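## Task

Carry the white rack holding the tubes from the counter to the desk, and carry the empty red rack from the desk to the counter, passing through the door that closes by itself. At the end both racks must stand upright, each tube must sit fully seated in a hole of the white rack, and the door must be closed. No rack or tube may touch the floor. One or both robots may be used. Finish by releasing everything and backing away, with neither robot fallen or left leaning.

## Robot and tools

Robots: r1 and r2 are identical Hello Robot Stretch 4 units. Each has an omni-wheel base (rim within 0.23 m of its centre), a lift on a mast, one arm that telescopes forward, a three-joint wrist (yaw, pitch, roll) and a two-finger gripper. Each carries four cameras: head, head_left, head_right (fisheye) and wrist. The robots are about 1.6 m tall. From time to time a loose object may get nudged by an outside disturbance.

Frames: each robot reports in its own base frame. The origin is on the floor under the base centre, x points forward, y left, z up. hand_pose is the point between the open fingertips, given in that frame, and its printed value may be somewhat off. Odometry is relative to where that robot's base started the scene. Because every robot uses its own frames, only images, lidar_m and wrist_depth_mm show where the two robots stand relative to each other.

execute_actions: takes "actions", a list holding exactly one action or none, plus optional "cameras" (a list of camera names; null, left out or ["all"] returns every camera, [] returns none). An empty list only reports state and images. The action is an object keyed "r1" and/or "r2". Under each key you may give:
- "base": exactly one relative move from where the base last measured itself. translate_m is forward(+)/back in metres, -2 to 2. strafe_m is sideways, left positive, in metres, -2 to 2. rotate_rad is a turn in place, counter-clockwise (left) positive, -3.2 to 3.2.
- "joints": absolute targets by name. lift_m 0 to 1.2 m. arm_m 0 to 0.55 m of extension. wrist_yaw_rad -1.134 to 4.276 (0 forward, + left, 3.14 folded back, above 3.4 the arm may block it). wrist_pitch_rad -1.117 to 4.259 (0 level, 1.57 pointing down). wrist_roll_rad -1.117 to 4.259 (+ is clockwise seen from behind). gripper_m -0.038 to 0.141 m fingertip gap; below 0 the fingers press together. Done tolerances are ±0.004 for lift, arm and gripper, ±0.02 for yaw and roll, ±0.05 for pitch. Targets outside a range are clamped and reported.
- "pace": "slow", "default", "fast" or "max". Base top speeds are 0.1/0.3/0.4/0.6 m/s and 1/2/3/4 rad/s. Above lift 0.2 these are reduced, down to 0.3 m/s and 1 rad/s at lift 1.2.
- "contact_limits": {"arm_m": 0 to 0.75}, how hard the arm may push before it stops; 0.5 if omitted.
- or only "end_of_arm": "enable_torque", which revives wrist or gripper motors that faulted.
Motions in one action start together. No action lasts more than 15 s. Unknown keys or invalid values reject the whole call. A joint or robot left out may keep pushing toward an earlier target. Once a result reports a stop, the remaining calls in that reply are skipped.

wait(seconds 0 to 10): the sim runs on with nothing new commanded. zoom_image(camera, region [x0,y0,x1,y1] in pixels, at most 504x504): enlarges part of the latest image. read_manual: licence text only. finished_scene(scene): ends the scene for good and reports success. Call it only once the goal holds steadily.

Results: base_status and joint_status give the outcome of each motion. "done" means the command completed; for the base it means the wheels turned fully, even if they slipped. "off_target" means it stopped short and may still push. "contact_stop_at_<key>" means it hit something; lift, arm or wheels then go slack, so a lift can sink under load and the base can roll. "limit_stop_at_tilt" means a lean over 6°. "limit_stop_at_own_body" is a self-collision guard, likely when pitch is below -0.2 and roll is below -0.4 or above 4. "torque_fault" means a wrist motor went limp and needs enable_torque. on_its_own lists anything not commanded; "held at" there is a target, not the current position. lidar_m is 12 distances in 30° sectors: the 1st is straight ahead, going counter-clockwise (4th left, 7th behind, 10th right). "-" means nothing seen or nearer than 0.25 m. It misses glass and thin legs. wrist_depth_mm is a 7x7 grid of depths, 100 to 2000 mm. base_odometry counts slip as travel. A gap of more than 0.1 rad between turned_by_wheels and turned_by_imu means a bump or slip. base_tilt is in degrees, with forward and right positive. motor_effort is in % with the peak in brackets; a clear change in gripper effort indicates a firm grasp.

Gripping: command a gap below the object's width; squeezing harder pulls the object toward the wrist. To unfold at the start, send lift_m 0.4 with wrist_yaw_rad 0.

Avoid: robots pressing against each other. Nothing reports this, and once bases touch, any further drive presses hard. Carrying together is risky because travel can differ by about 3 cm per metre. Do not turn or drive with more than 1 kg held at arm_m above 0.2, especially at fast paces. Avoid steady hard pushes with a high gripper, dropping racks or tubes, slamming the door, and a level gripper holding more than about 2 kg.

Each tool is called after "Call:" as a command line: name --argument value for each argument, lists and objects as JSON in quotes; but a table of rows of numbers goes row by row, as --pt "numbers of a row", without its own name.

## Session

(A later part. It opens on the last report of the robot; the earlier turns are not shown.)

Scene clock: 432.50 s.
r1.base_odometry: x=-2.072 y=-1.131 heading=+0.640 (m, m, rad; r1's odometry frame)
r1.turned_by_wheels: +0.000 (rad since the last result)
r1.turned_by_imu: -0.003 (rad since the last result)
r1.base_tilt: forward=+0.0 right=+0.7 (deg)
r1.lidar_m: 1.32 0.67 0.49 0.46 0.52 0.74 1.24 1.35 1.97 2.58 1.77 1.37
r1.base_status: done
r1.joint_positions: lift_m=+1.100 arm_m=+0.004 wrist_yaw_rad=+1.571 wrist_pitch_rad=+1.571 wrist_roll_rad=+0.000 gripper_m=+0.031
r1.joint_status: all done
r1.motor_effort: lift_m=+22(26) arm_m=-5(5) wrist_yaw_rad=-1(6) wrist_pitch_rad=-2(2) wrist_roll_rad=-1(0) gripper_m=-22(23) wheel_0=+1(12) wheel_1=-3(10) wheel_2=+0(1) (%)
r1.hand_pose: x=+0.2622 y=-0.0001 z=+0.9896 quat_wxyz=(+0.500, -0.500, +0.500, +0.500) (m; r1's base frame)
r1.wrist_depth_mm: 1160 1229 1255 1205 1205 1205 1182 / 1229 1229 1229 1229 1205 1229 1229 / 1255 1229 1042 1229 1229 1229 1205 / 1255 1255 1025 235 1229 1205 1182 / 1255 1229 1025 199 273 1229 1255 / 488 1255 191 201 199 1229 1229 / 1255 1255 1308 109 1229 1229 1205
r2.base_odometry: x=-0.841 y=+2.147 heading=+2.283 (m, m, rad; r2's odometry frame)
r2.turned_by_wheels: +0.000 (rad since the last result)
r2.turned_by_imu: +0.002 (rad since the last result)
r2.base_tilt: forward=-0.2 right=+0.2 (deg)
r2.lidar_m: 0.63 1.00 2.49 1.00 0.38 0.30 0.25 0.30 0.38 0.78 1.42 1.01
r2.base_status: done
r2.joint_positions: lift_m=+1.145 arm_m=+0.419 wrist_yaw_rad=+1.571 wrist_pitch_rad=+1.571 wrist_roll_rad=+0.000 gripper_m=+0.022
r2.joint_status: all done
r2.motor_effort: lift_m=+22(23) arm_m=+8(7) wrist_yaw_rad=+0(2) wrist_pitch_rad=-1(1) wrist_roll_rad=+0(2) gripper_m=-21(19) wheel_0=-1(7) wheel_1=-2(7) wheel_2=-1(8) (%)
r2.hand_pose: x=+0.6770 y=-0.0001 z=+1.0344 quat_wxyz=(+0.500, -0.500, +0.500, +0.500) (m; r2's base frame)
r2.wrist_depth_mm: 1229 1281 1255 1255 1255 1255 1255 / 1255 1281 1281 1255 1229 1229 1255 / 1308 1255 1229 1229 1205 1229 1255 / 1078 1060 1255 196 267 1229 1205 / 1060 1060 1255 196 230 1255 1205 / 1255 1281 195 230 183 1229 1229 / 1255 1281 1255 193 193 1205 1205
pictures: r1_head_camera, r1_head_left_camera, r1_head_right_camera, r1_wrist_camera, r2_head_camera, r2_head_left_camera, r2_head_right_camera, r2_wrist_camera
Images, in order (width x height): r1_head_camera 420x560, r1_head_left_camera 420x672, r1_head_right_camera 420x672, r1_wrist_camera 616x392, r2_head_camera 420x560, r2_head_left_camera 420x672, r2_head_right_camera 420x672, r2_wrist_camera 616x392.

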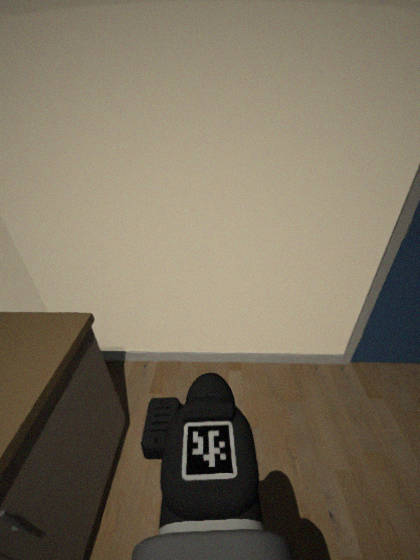

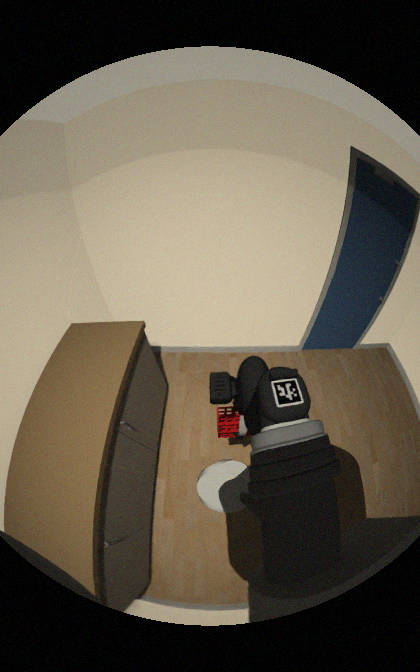

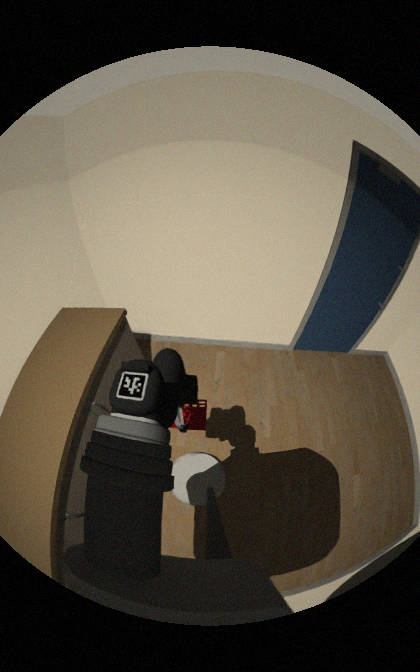

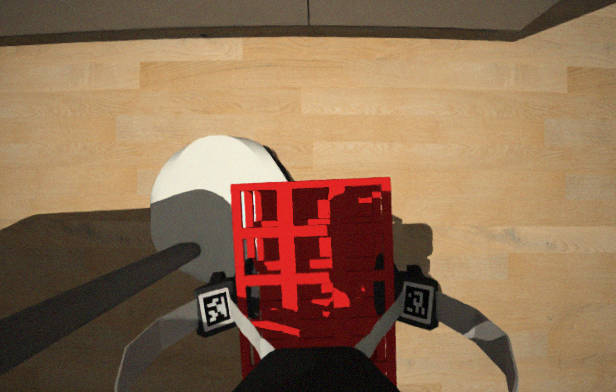

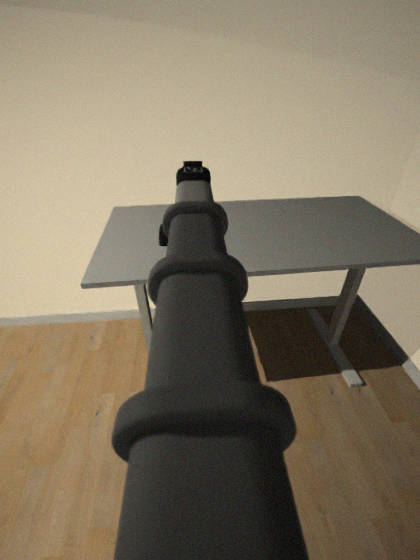

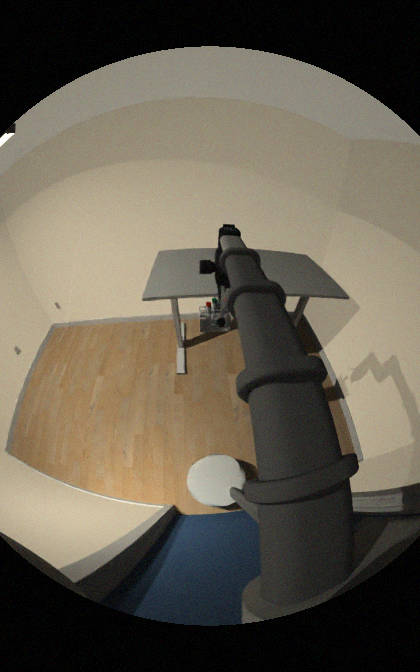

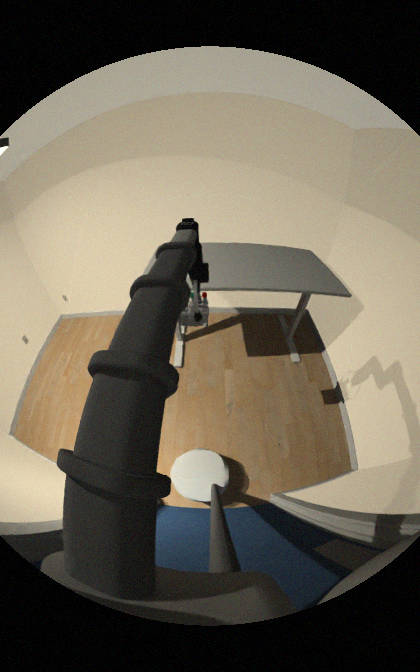

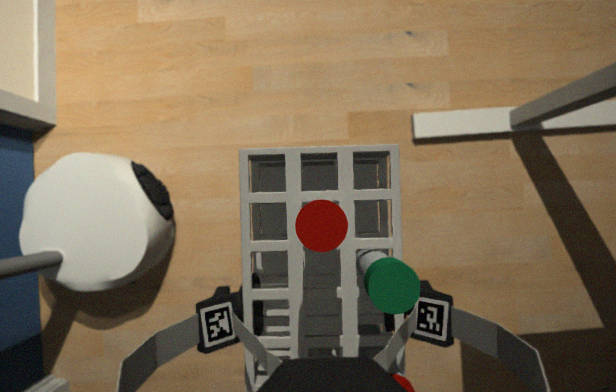

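Call:
execute_actions --actions '[{"r1": {"base": {"rotate_rad": 1.53}, "joints": {"arm_m": 0.40, "lift_m": 1.10}, "pace": "fast"}, "r2": {"base": {"translate_m": 0.44}, "joints": {"lift_m": 1.145, "arm_m": 0.42}, "pace": "fast"}}]' --cameras '["r1_head_left_camera", "r1_wrist_camera", "r2_head_left_camera", "r2_wrist_camera"]'

Scene clock: 448.50 s.
r1.base_odometry: x=-2.072 y=-1.131 heading=+2.170 (m, m, rad; r1's odometry frame)
r1.turned_by_wheels: +1.530 (rad since the last result)
r1.turned_by_imu: +1.525 (rad since the last result)
r1.base_tilt: forward=+0.1 right=+0.5 (deg)
r1.lidar_m: 0.47 0.51 0.71 1.26 1.32 1.87 2.60 1.87 1.36 1.32 0.70 0.50
r1.base_status: done
r1.joint_positions: lift_m=+1.100 arm_m=+0.399 wrist_yaw_rad=+1.571 wrist_pitch_rad=+1.571 wrist_roll_rad=+0.000 gripper_m=+0.031
r1.joint_status: all done
r1.motor_effort: lift_m=+22(24) arm_m=+5(8) wrist_yaw_rad=-1(0) wrist_pitch_rad=-1(4) wrist_roll_rad=-1(1) gripper_m=-23(20) wheel_0=-1(8) wheel_1=-1(7) wheel_2=-1(9) (%)
r1.hand_pose: x=+0.6574 y=+0.0000 z=+0.9896 quat_wxyz=(+0.500, -0.500, +0.500, +0.500) (m; r1's base frame)
r1.wrist_depth_mm: 1229 306 303 301 298 296 297 / 1229 309 303 303 301 297 297 / 1255 307 307 304 304 301 298 / 1025 309 309 235 303 303 300 / 1060 310 309 200 271 304 301 / 1281 314 191 200 199 303 304 / 1281 312 312 110 306 304 303
r2.base_odometry: x=-1.129 y=+2.480 heading=+2.283 (m, m, rad; r2's odometry frame)
r2.turned_by_wheels: +0.000 (rad since the last result)
r2.turned_by_imu: -0.001 (rad since the last result)
r2.base_tilt: forward=-0.3 right=+0.2 (deg)
r2.lidar_m: 0.50 0.53 1.89 2.37 0.97 0.71 0.69 0.75 0.86 1.35 0.78 0.56
r2.base_status: done
r2.joint_positions: lift_m=+1.145 arm_m=+0.419 wrist_yaw_rad=+1.571 wrist_pitch_rad=+1.571 wrist_roll_rad=+0.000 gripper_m=+0.022
r2.joint_status: all done
r2.motor_effort: lift_m=+22(24) arm_m=+7(5) wrist_yaw_rad=+2(1) wrist_pitch_rad=+0(1) wrist_roll_rad=-2(1) gripper_m=-22(20) wheel_0=+0(5) wheel_1=+1(7) wheel_2=+0(8) (%)
r2.hand_pose: x=+0.6770 y=-0.0001 z=+1.0344 quat_wxyz=(+0.500, -0.500, +0.500, +0.500) (m; r2's base frame)
r2.wrist_depth_mm: 1281 1255 309 306 306 303 301 / 1281 1281 310 307 306 303 303 / 1281 1078 309 307 304 303 303 / 1060 1042 307 195 267 303 300 / 1060 1042 307 195 230 301 300 / 1281 1255 195 230 183 300 300 / 1281 307 304 193 194 301 298
pictures: r1_head_left_camera, r1_wrist_camera, r2_head_left_camera, r2_wrist_camera
Images, in order (width x height): r1_head_left_camera 420x672, r1_wrist_camera 616x392, r2_head_left_camera 420x672, r2_wrist_camera 616x392.

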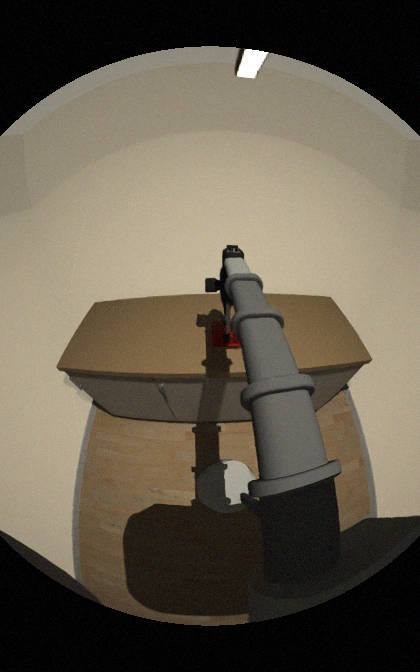

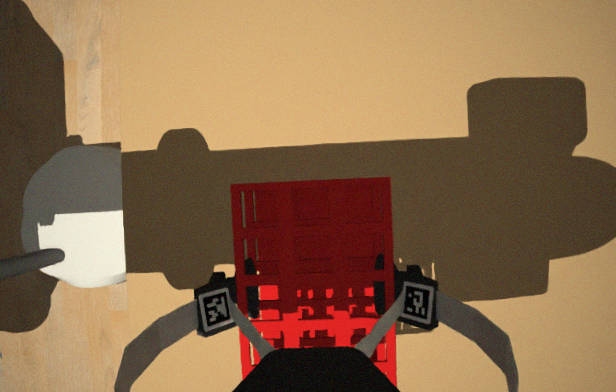

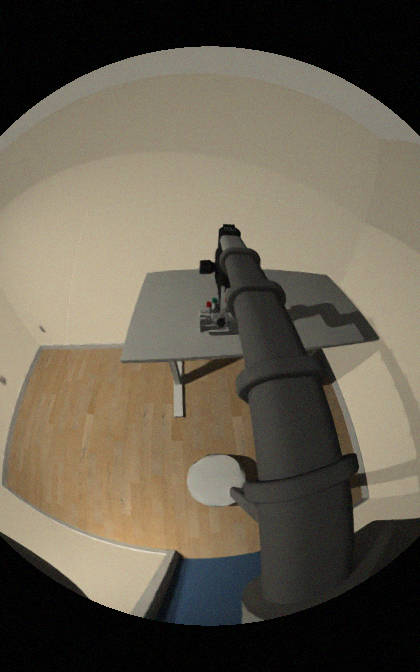

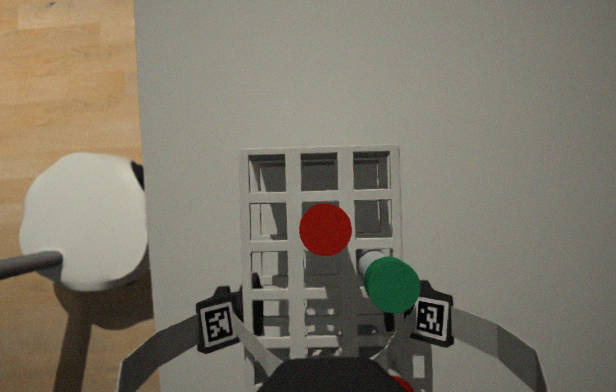

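Call:
execute_actions --actions '[{"r1": {"joints": {"arm_m": 0.44, "lift_m": 1.075}}, "r2": {"joints": {"lift_m": 1.118, "arm_m": 0.47}}}]' --cameras '["r1_wrist_camera", "r2_wrist_camera"]'

Scene clock: 465.57 s.
r1.base_odometry: x=-2.072 y=-1.131 heading=+2.170 (m, m, rad; r1's odometry frame)
r1.turned_by_wheels: +0.000 (rad since the last result)
r1.turned_by_imu: -0.004 (rad since the last result)
r1.base_tilt: forward=+0.1 right=+0.6 (deg)
r1.lidar_m: 0.47 0.50 0.73 1.25 1.32 1.87 2.62 1.86 1.37 1.32 0.66 0.51
r1.base_status: not commanded
r1.joint_positions: lift_m=+1.075 arm_m=+0.439 wrist_yaw_rad=+1.571 wrist_pitch_rad=+1.571 wrist_roll_rad=+0.000 gripper_m=+0.031
r1.joint_status: all done
r1.motor_effort: lift_m=+18(20) arm_m=+6(5) wrist_yaw_rad=-1(1) wrist_pitch_rad=-2(1) wrist_roll_rad=-1(1) gripper_m=-24(22) wheel_0=-1(1) wheel_1=-1(1) wheel_2=-1(1) (%)
r1.hand_pose: x=+0.6973 y=+0.0000 z=+0.9650 quat_wxyz=(+0.500, -0.500, +0.500, +0.500) (m; r1's base frame)
r1.wrist_depth_mm: 1182 281 278 276 274 272 272 / 1205 279 279 278 276 274 273 / 1008 282 281 278 277 274 274 / 1008 283 283 236 278 277 276 / 991 285 283 199 272 279 276 / 1255 289 191 201 199 278 278 / 1255 287 287 109 281 282 278
r2.base_odometry: x=-1.129 y=+2.480 heading=+2.283 (m, m, rad; r2's odometry frame)
r2.turned_by_wheels: +0.000 (rad since the last result)
r2.turned_by_imu: +0.003 (rad since the last result)
r2.base_tilt: forward=-0.3 right=+0.2 (deg)
r2.lidar_m: 0.51 0.50 1.86 2.37 0.95 0.73 0.72 0.71 0.88 1.34 0.80 0.55
r2.base_status: not commanded
r2.joint_positions: lift_m=+1.118 arm_m=+0.469 wrist_yaw_rad=+1.571 wrist_pitch_rad=+1.571 wrist_roll_rad=+0.000 gripper_m=+0.022
r2.joint_status: all done
r2.motor_effort: lift_m=+15(21) arm_m=+8(9) wrist_yaw_rad=+1(1) wrist_pitch_rad=+0(0) wrist_roll_rad=-1(1) gripper_m=-22(23) wheel_0=+0(0) wheel_1=+1(1) wheel_2=+0(0) (%)
r2.hand_pose: x=+0.7269 y=-0.0001 z=+1.0080 quat_wxyz=(+0.500, -0.500, +0.500, +0.500) (m; r2's base frame)
r2.wrist_depth_mm: 1229 285 282 281 279 279 276 / 1255 285 282 281 278 277 276 / 1255 283 282 279 277 277 276 / 1025 283 282 196 267 277 274 / 1025 283 281 195 230 276 276 / 1229 282 195 230 183 274 273 / 1229 279 278 193 193 276 273
pictures: r1_wrist_camera, r2_wrist_camera
Images, in order (width x height): r1_wrist_camera 616x392, r2_wrist_camera 616x392.

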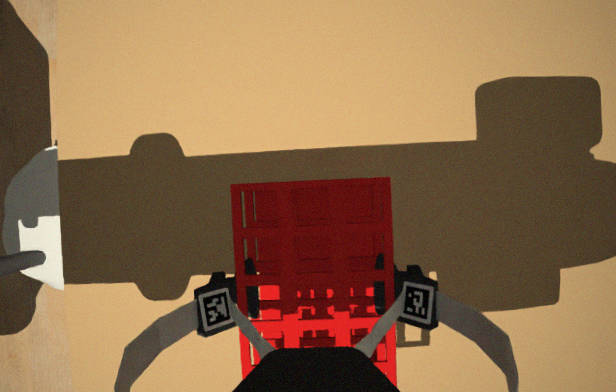

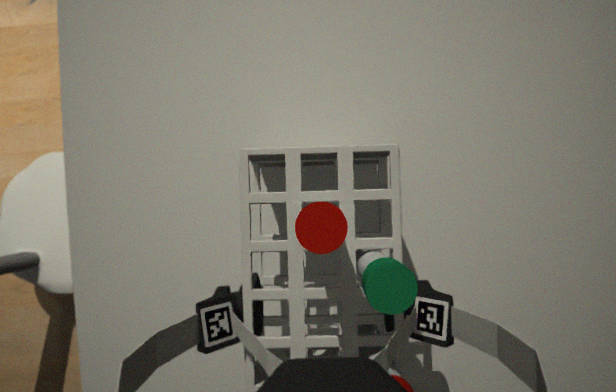

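Call:
execute_actions --actions '[{"r1": {"joints": {"gripper_m": 0.115, "lift_m": 1.073}}, "r2": {"joints": {"gripper_m": 0.115, "lift_m": 1.115}}}]' --cameras '["r1_wrist_camera", "r2_wrist_camera"]'

Scene clock: 472.10 s.
r1.base_odometry: x=-2.072 y=-1.131 heading=+2.170 (m, m, rad; r1's odometry frame)
r1.turned_by_wheels: +0.000 (rad since the last result)
r1.turned_by_imu: -0.002 (rad since the last result)
r1.base_tilt: forward=+0.1 right=+0.6 (deg)
r1.lidar_m: 0.48 0.52 0.74 1.26 1.33 1.85 2.63 1.85 1.37 1.32 0.68 0.51
r1.base_status: not commanded
r1.joint_positions: lift_m=+1.073 arm_m=+0.439 wrist_yaw_rad=+1.571 wrist_pitch_rad=+1.571 wrist_roll_rad=+0.000 gripper_m=+0.115
r1.joint_status: all done
r1.motor_effort: lift_m=+19(18) arm_m=+6(6) wrist_yaw_rad=-1(1) wrist_pitch_rad=-1(1) wrist_roll_rad=-1(1) gripper_m=-2(20) wheel_0=-1(1) wheel_1=-1(1) wheel_2=-1(1) (%)
r1.hand_pose: x=+0.6973 y=+0.0000 z=+0.9629 quat_wxyz=(+0.500, -0.500, +0.500, +0.500) (m; r1's base frame)
r1.wrist_depth_mm: 281 278 276 276 273 272 270 / 282 279 278 274 274 273 270 / 282 281 281 277 276 274 271 / 1008 283 279 237 276 277 273 / 991 283 282 203 276 276 274 / 1229 285 202 205 277 277 276 / 1229 287 283 110 279 279 277
r2.base_odometry: x=-1.129 y=+2.480 heading=+2.283 (m, m, rad; r2's odometry frame)
r2.turned_by_wheels: +0.000 (rad since the last result)
r2.turned_by_imu: +0.002 (rad since the last result)
r2.base_tilt: forward=-0.3 right=+0.1 (deg)
r2.lidar_m: 0.47 0.52 1.85 2.37 1.00 0.73 0.70 0.75 0.88 1.33 0.80 0.54
r2.base_status: not commanded
r2.joint_positions: lift_m=+1.115 arm_m=+0.469 wrist_yaw_rad=+1.571 wrist_pitch_rad=+1.571 wrist_roll_rad=+0.000 gripper_m=+0.115
r2.joint_status: all done
r2.motor_effort: lift_m=+15(15) arm_m=+8(8) wrist_yaw_rad=+1(2) wrist_pitch_rad=+0(0) wrist_roll_rad=-2(1) gripper_m=+0(21) wheel_0=+0(0) wheel_1=+1(1) wheel_2=+0(0) (%)
r2.hand_pose: x=+0.7269 y=-0.0001 z=+1.0050 quat_wxyz=(+0.500, -0.500, +0.500, +0.500) (m; r2's base frame)
r2.wrist_depth_mm: 778 281 281 278 277 276 273 / 1255 282 279 278 277 274 273 / 1229 279 279 277 274 273 273 / 1042 279 278 202 273 274 273 / 1025 279 278 201 235 272 272 / 1229 279 201 202 183 271 272 / 1229 278 278 155 236 272 271
pictures: r1_wrist_camera, r2_wrist_camera
Images, in order (width x height): r1_wrist_camera 616x392, r2_wrist_camera 616x392.

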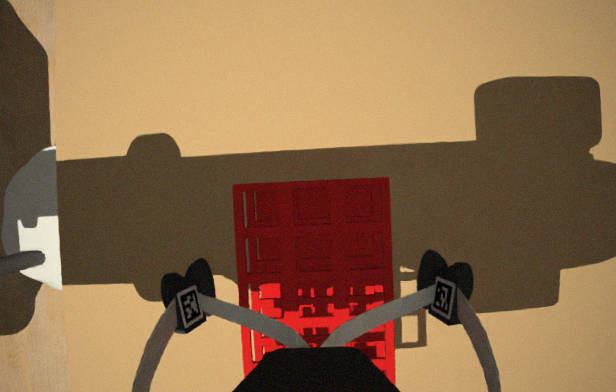

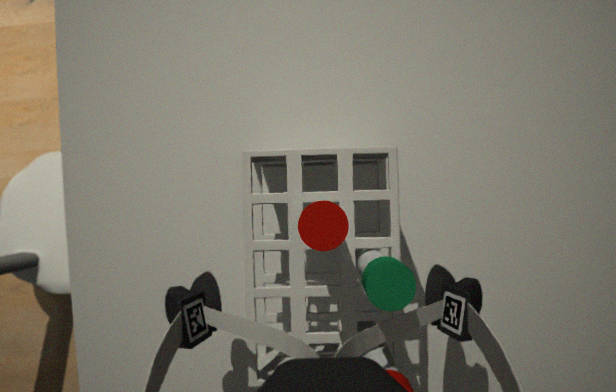

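Call:
execute_actions --actions '[{"r1": {"joints": {"gripper_m": 0.135, "lift_m": 1.155}, "pace": "fast"}, "r2": {"joints": {"gripper_m": 0.138, "lift_m": 1.198}, "pace": "fast"}}]' --cameras '["r1_wrist_camera", "r2_wrist_camera", "r2_head_left_camera", "r2_head_right_camera"]'

Scene clock: 516.63 s.
r1.base_odometry: x=-2.072 y=-1.131 heading=+2.170 (m, m, rad; r1's odometry frame)
r1.turned_by_wheels: +0.000 (rad since the last result)
r1.turned_by_imu: -0.003 (rad since the last result)
r1.base_tilt: forward=+0.1 right=+0.7 (deg)
r1.lidar_m: 0.47 0.52 0.71 1.25 1.32 1.85 2.62 1.87 1.37 1.35 0.70 0.50
r1.base_status: not commanded
r1.joint_positions: lift_m=+1.155 arm_m=+0.439 wrist_yaw_rad=+1.571 wrist_pitch_rad=+1.571 wrist_roll_rad=+0.000 gripper_m=+0.135
r1.joint_status: all done
r1.motor_effort: lift_m=+24(26) arm_m=+6(6) wrist_yaw_rad=-1(1) wrist_pitch_rad=-2(1) wrist_roll_rad=-1(1) gripper_m=+3(3) wheel_0=-1(1) wheel_1=-1(1) wheel_2=-1(1) (%)
r1.hand_pose: x=+0.6973 y=+0.0000 z=+1.0445 quat_wxyz=(+0.500, -0.500, +0.500, +0.500) (m; r1's base frame)
r1.wrist_depth_mm: 1308 359 355 357 353 351 349 / 1255 362 359 357 355 355 349 / 1308 364 362 362 355 355 353 / 1078 368 364 285 362 357 355 / 1098 366 364 320 359 357 357 / 1308 368 368 287 357 355 357 / 1308 375 368 109 362 359 357
r2.base_odometry: x=-1.129 y=+2.480 heading=+2.283 (m, m, rad; r2's odometry frame)
r2.turned_by_wheels: +0.000 (rad since the last result)
r2.turned_by_imu: +0.002 (rad since the last result)
r2.base_tilt: forward=-0.2 right=+0.3 (deg)
r2.lidar_m: 0.51 0.53 1.85 2.36 0.99 0.74 0.71 0.75 0.91 1.33 0.81 0.52
r2.base_status: not commanded
r2.joint_positions: lift_m=+1.198 arm_m=+0.469 wrist_yaw_rad=+1.571 wrist_pitch_rad=+1.571 wrist_roll_rad=+0.000 gripper_m=+0.138
r2.joint_status: all done
r2.motor_effort: lift_m=+22(25) arm_m=+8(8) wrist_yaw_rad=+1(1) wrist_pitch_rad=+0(1) wrist_roll_rad=-2(1) gripper_m=+0(0) wheel_0=+0(0) wheel_1=+1(1) wheel_2=+0(0) (%)
r2.hand_pose: x=+0.7269 y=-0.0001 z=+1.0874 quat_wxyz=(+0.500, -0.500, +0.500, +0.500) (m; r2's base frame)
r2.wrist_depth_mm: 1336 366 364 362 359 355 355 / 1336 364 362 359 359 357 353 / 1336 364 362 359 357 355 355 / 1118 362 362 285 355 355 351 / 1098 364 359 282 355 353 351 / 1308 362 217 282 317 199 351 / 1308 831 359 146 353 353 351
pictures: r1_wrist_camera, r2_head_left_camera, r2_head_right_camera, r2_wrist_camera
Images, in order (width x height): r1_wrist_camera 616x392, r2_head_left_camera 420x672, r2_head_right_camera 420x672, r2_wrist_camera 616x392.

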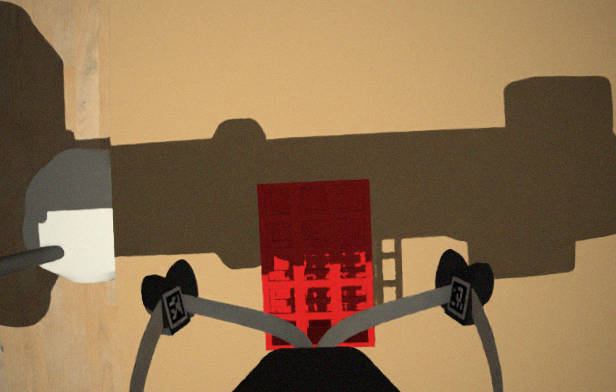

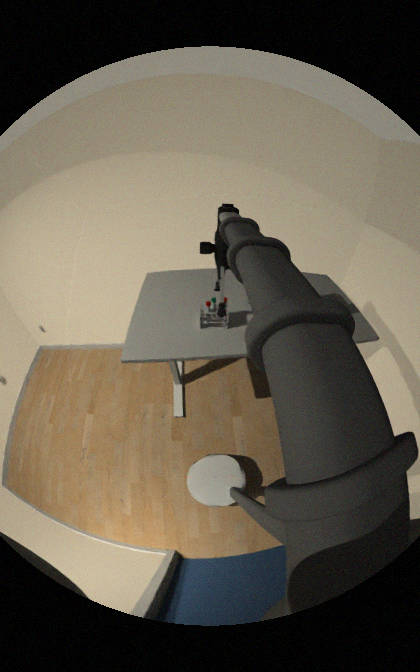

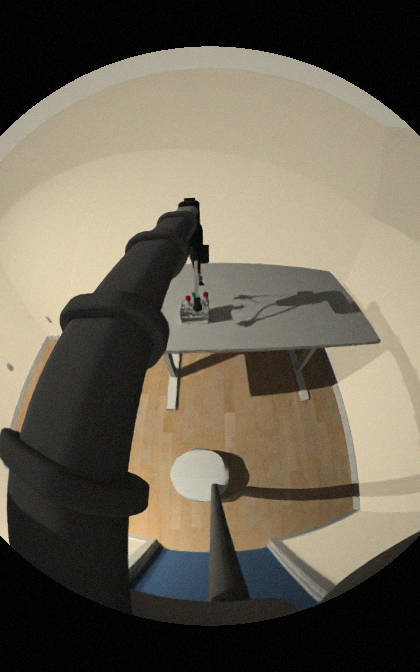

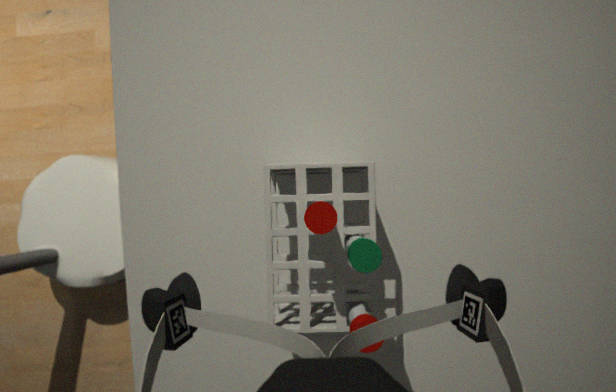

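Call:
zoom_image --camera "r2_wrist_camera" --region '[240, 150, 440, 370]'

Call:
zoom_image --camera "r2_head_right_camera" --region '[165, 270, 245, 335]'

Region (240, 150, 440, 370) of r2_wrist_camera's 616x392 image, scaled by 2.291; it fills the left 458 columns of this view, and the rest is white.

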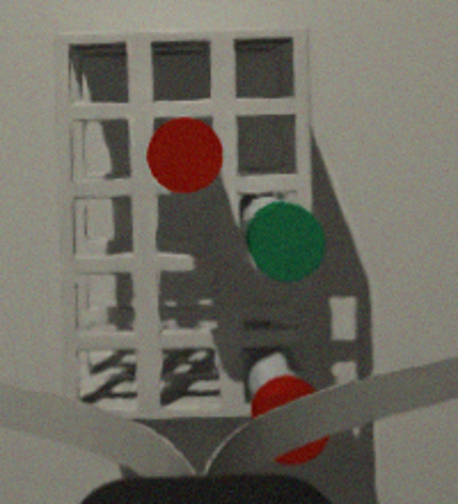

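Region (165, 270, 245, 335) of r2_head_right_camera's 420x672 image, scaled by 6.300, with more detail than that image has; it fills the top 410 rows of this view, and the rest is white.

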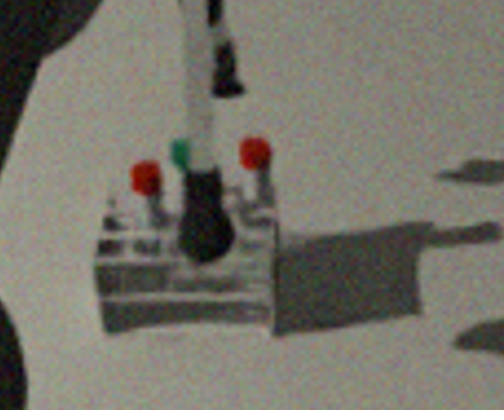

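Call:
execute_actions --actions '[{"r1": {"base": {"translate_m": -0.15}, "joints": {"arm_m": 0.05}, "pace": "fast"}, "r2": {"base": {"rotate_rad": -0.75}, "pace": "fast"}}]'

Scene clock: 530.17 s.
r1.base_odometry: x=-1.988 y=-1.255 heading=+2.169 (m, m, rad; r1's odometry frame)
r1.turned_by_wheels: +0.000 (rad since the last result)
r1.turned_by_imu: -0.001 (rad since the last result)
r1.base_tilt: forward=+0.2 right=+0.7 (deg)
r1.lidar_m: 0.63 0.66 0.94 1.26 1.33 1.88 2.46 1.86 1.38 1.33 0.91 0.67
r1.base_status: done
r1.joint_positions: lift_m=+1.155 arm_m=+0.051 wrist_yaw_rad=+1.571 wrist_pitch_rad=+1.571 wrist_roll_rad=+0.000 gripper_m=+0.135
r1.joint_status: all done
r1.motor_effort: lift_m=+24(24) arm_m=-6(6) wrist_yaw_rad=-1(1) wrist_pitch_rad=-2(2) wrist_roll_rad=-1(0) gripper_m=-3(0) wheel_0=-2(6) wheel_1=-3(7) wheel_2=-1(10) (%)
r1.hand_pose: x=+0.3093 y=+0.0000 z=+1.0445 quat_wxyz=(+0.500, -0.500, +0.500, +0.500) (m; r1's base frame)
r1.wrist_depth_mm: 1308 1308 1281 1255 1255 778 544 / 1336 1281 1281 1308 1281 809 554 / 1308 1308 1308 1281 1255 809 564 / 1308 1308 1078 1308 1281 831 564 / 1308 1078 1098 1336 1281 715 569 / 539 1308 1308 1281 1308 654 559 / 1336 1336 1308 109 1281 820 564
r2.base_odometry: x=-1.129 y=+2.480 heading=+1.533 (m, m, rad; r2's odometry frame)
r2.turned_by_wheels: -0.750 (rad since the last result)
r2.turned_by_imu: -0.757 (rad since the last result)
r2.base_tilt: forward=-0.3 right=+0.2 (deg)
r2.lidar_m: 0.61 0.50 0.51 0.64 2.39 1.30 0.73 0.71 0.69 0.83 1.33 1.11
r2.base_status: done
r2.joint_positions: lift_m=+1.198 arm_m=+0.469 wrist_yaw_rad=+1.571 wrist_pitch_rad=+1.571 wrist_roll_rad=+0.000 gripper_m=+0.138
r2.joint_status: not commanded
r2.motor_effort: lift_m=+22(22) arm_m=+7(8) wrist_yaw_rad=+1(1) wrist_pitch_rad=+0(0) wrist_roll_rad=-2(1) gripper_m=+0(2) wheel_0=+0(5) wheel_1=+1(6) wheel_2=+1(7) (%)
r2.hand_pose: x=+0.7270 y=-0.0001 z=+1.0874 quat_wxyz=(+0.500, -0.500, +0.500, +0.500) (m; r2's base frame)
r2.wrist_depth_mm: 1336 366 364 362 359 357 355 / 1308 1308 362 359 357 357 353 / 1308 1336 1281 359 357 355 353 / 1118 1138 1308 357 357 355 353 / 1118 1118 1308 1308 355 353 353 / 1308 1308 217 1308 357 199 351 / 1308 1281 1281 146 1281 353 351
pictures: r1_head_camera, r1_head_left_camera, r1_head_right_camera, r1_wrist_camera, r2_head_camera, r2_head_left_camera, r2_head_right_camera, r2_wrist_camera
Images, in order (width x height): r1_head_camera 420x560, r1_head_left_camera 420x672, r1_head_right_camera 420x672, r1_wrist_camera 616x392, r2_head_camera 420x560, r2_head_left_camera 420x672, r2_head_right_camera 420x672, r2_wrist_camera 616x392.

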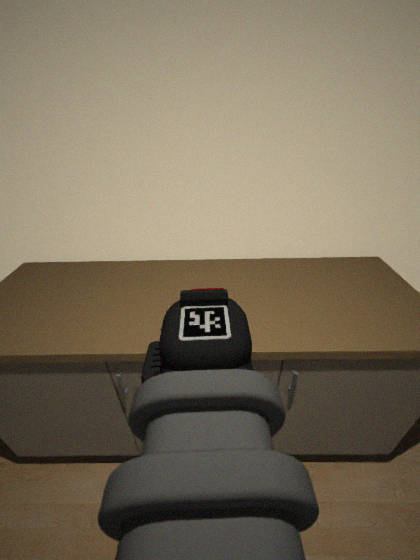

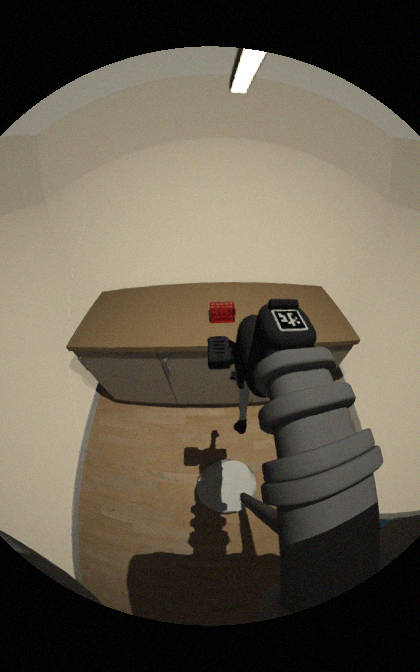

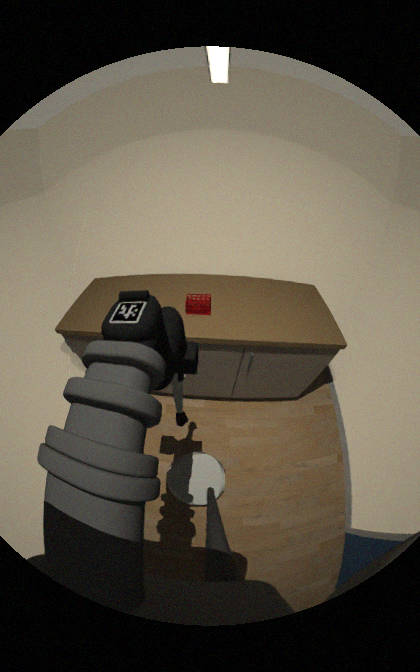

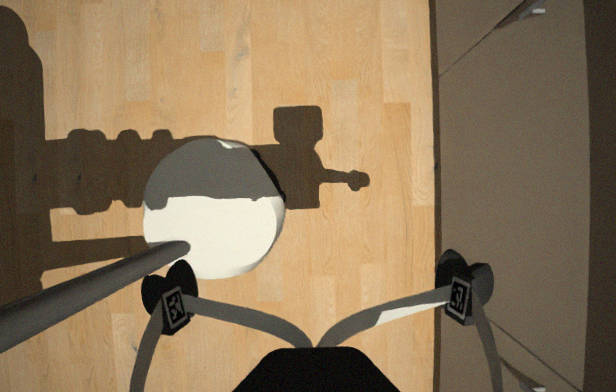

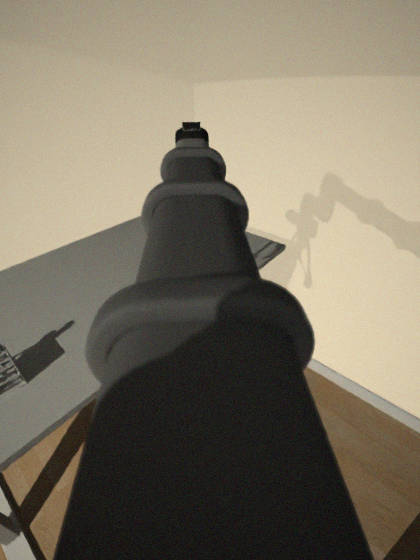

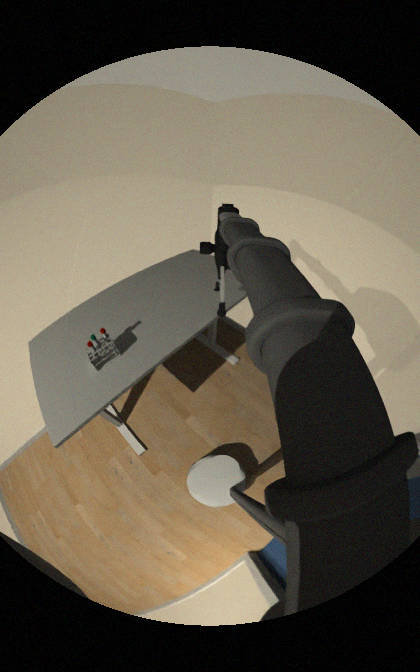

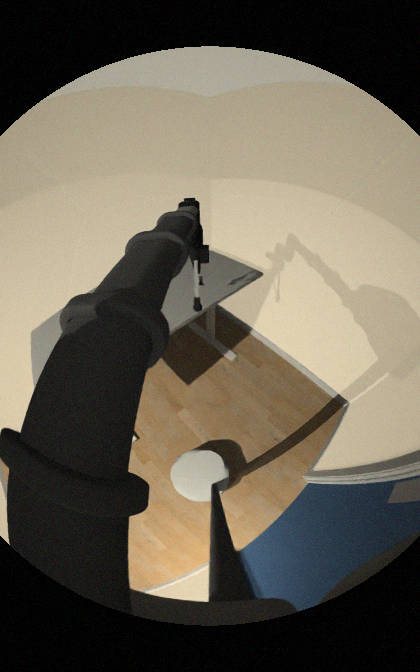

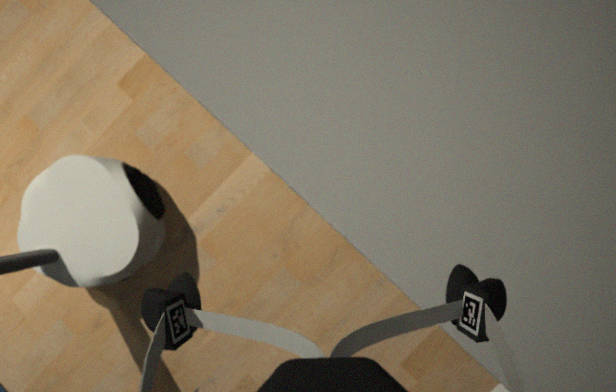

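Call:
zoom_image --camera "r2_head_left_camera" --region '[70, 310, 150, 380]'

Call:
zoom_image --camera "r2_head_right_camera" --region '[220, 440, 420, 620]'

Call:
zoom_image --camera "r1_head_right_camera" --region '[160, 275, 240, 335]'

Region (70, 310, 150, 380) of r2_head_left_camera's 420x672 image, scaled by 6.300, with more detail than that image has; it fills the top 441 rows of this view, and the rest is white.

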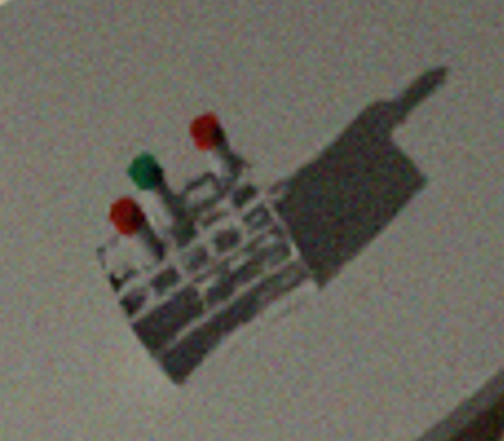

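Region (220, 440, 420, 620) of r2_head_right_camera's 420x672 image, scaled by 2.520, with more detail than that image has; it fills the top 454 rows of this view, and the rest is white.

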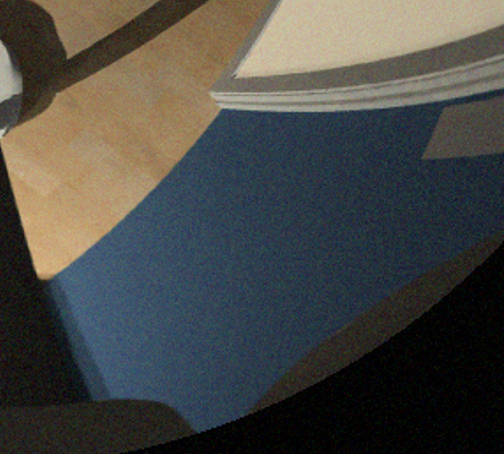

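Region (160, 275, 240, 335) of r1_head_right_camera's 420x672 image, scaled by 6.300, with more detail than that image has; it fills the top 378 rows of this view, and the rest is white.

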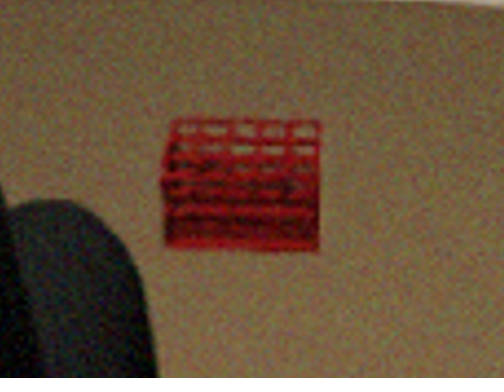

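Both racks are upright on the right surfaces, the tubes look fully seated, the door is shut, and both robots are clear.

Call:
finished_scene --scene 2

The scene is finished: the task was done.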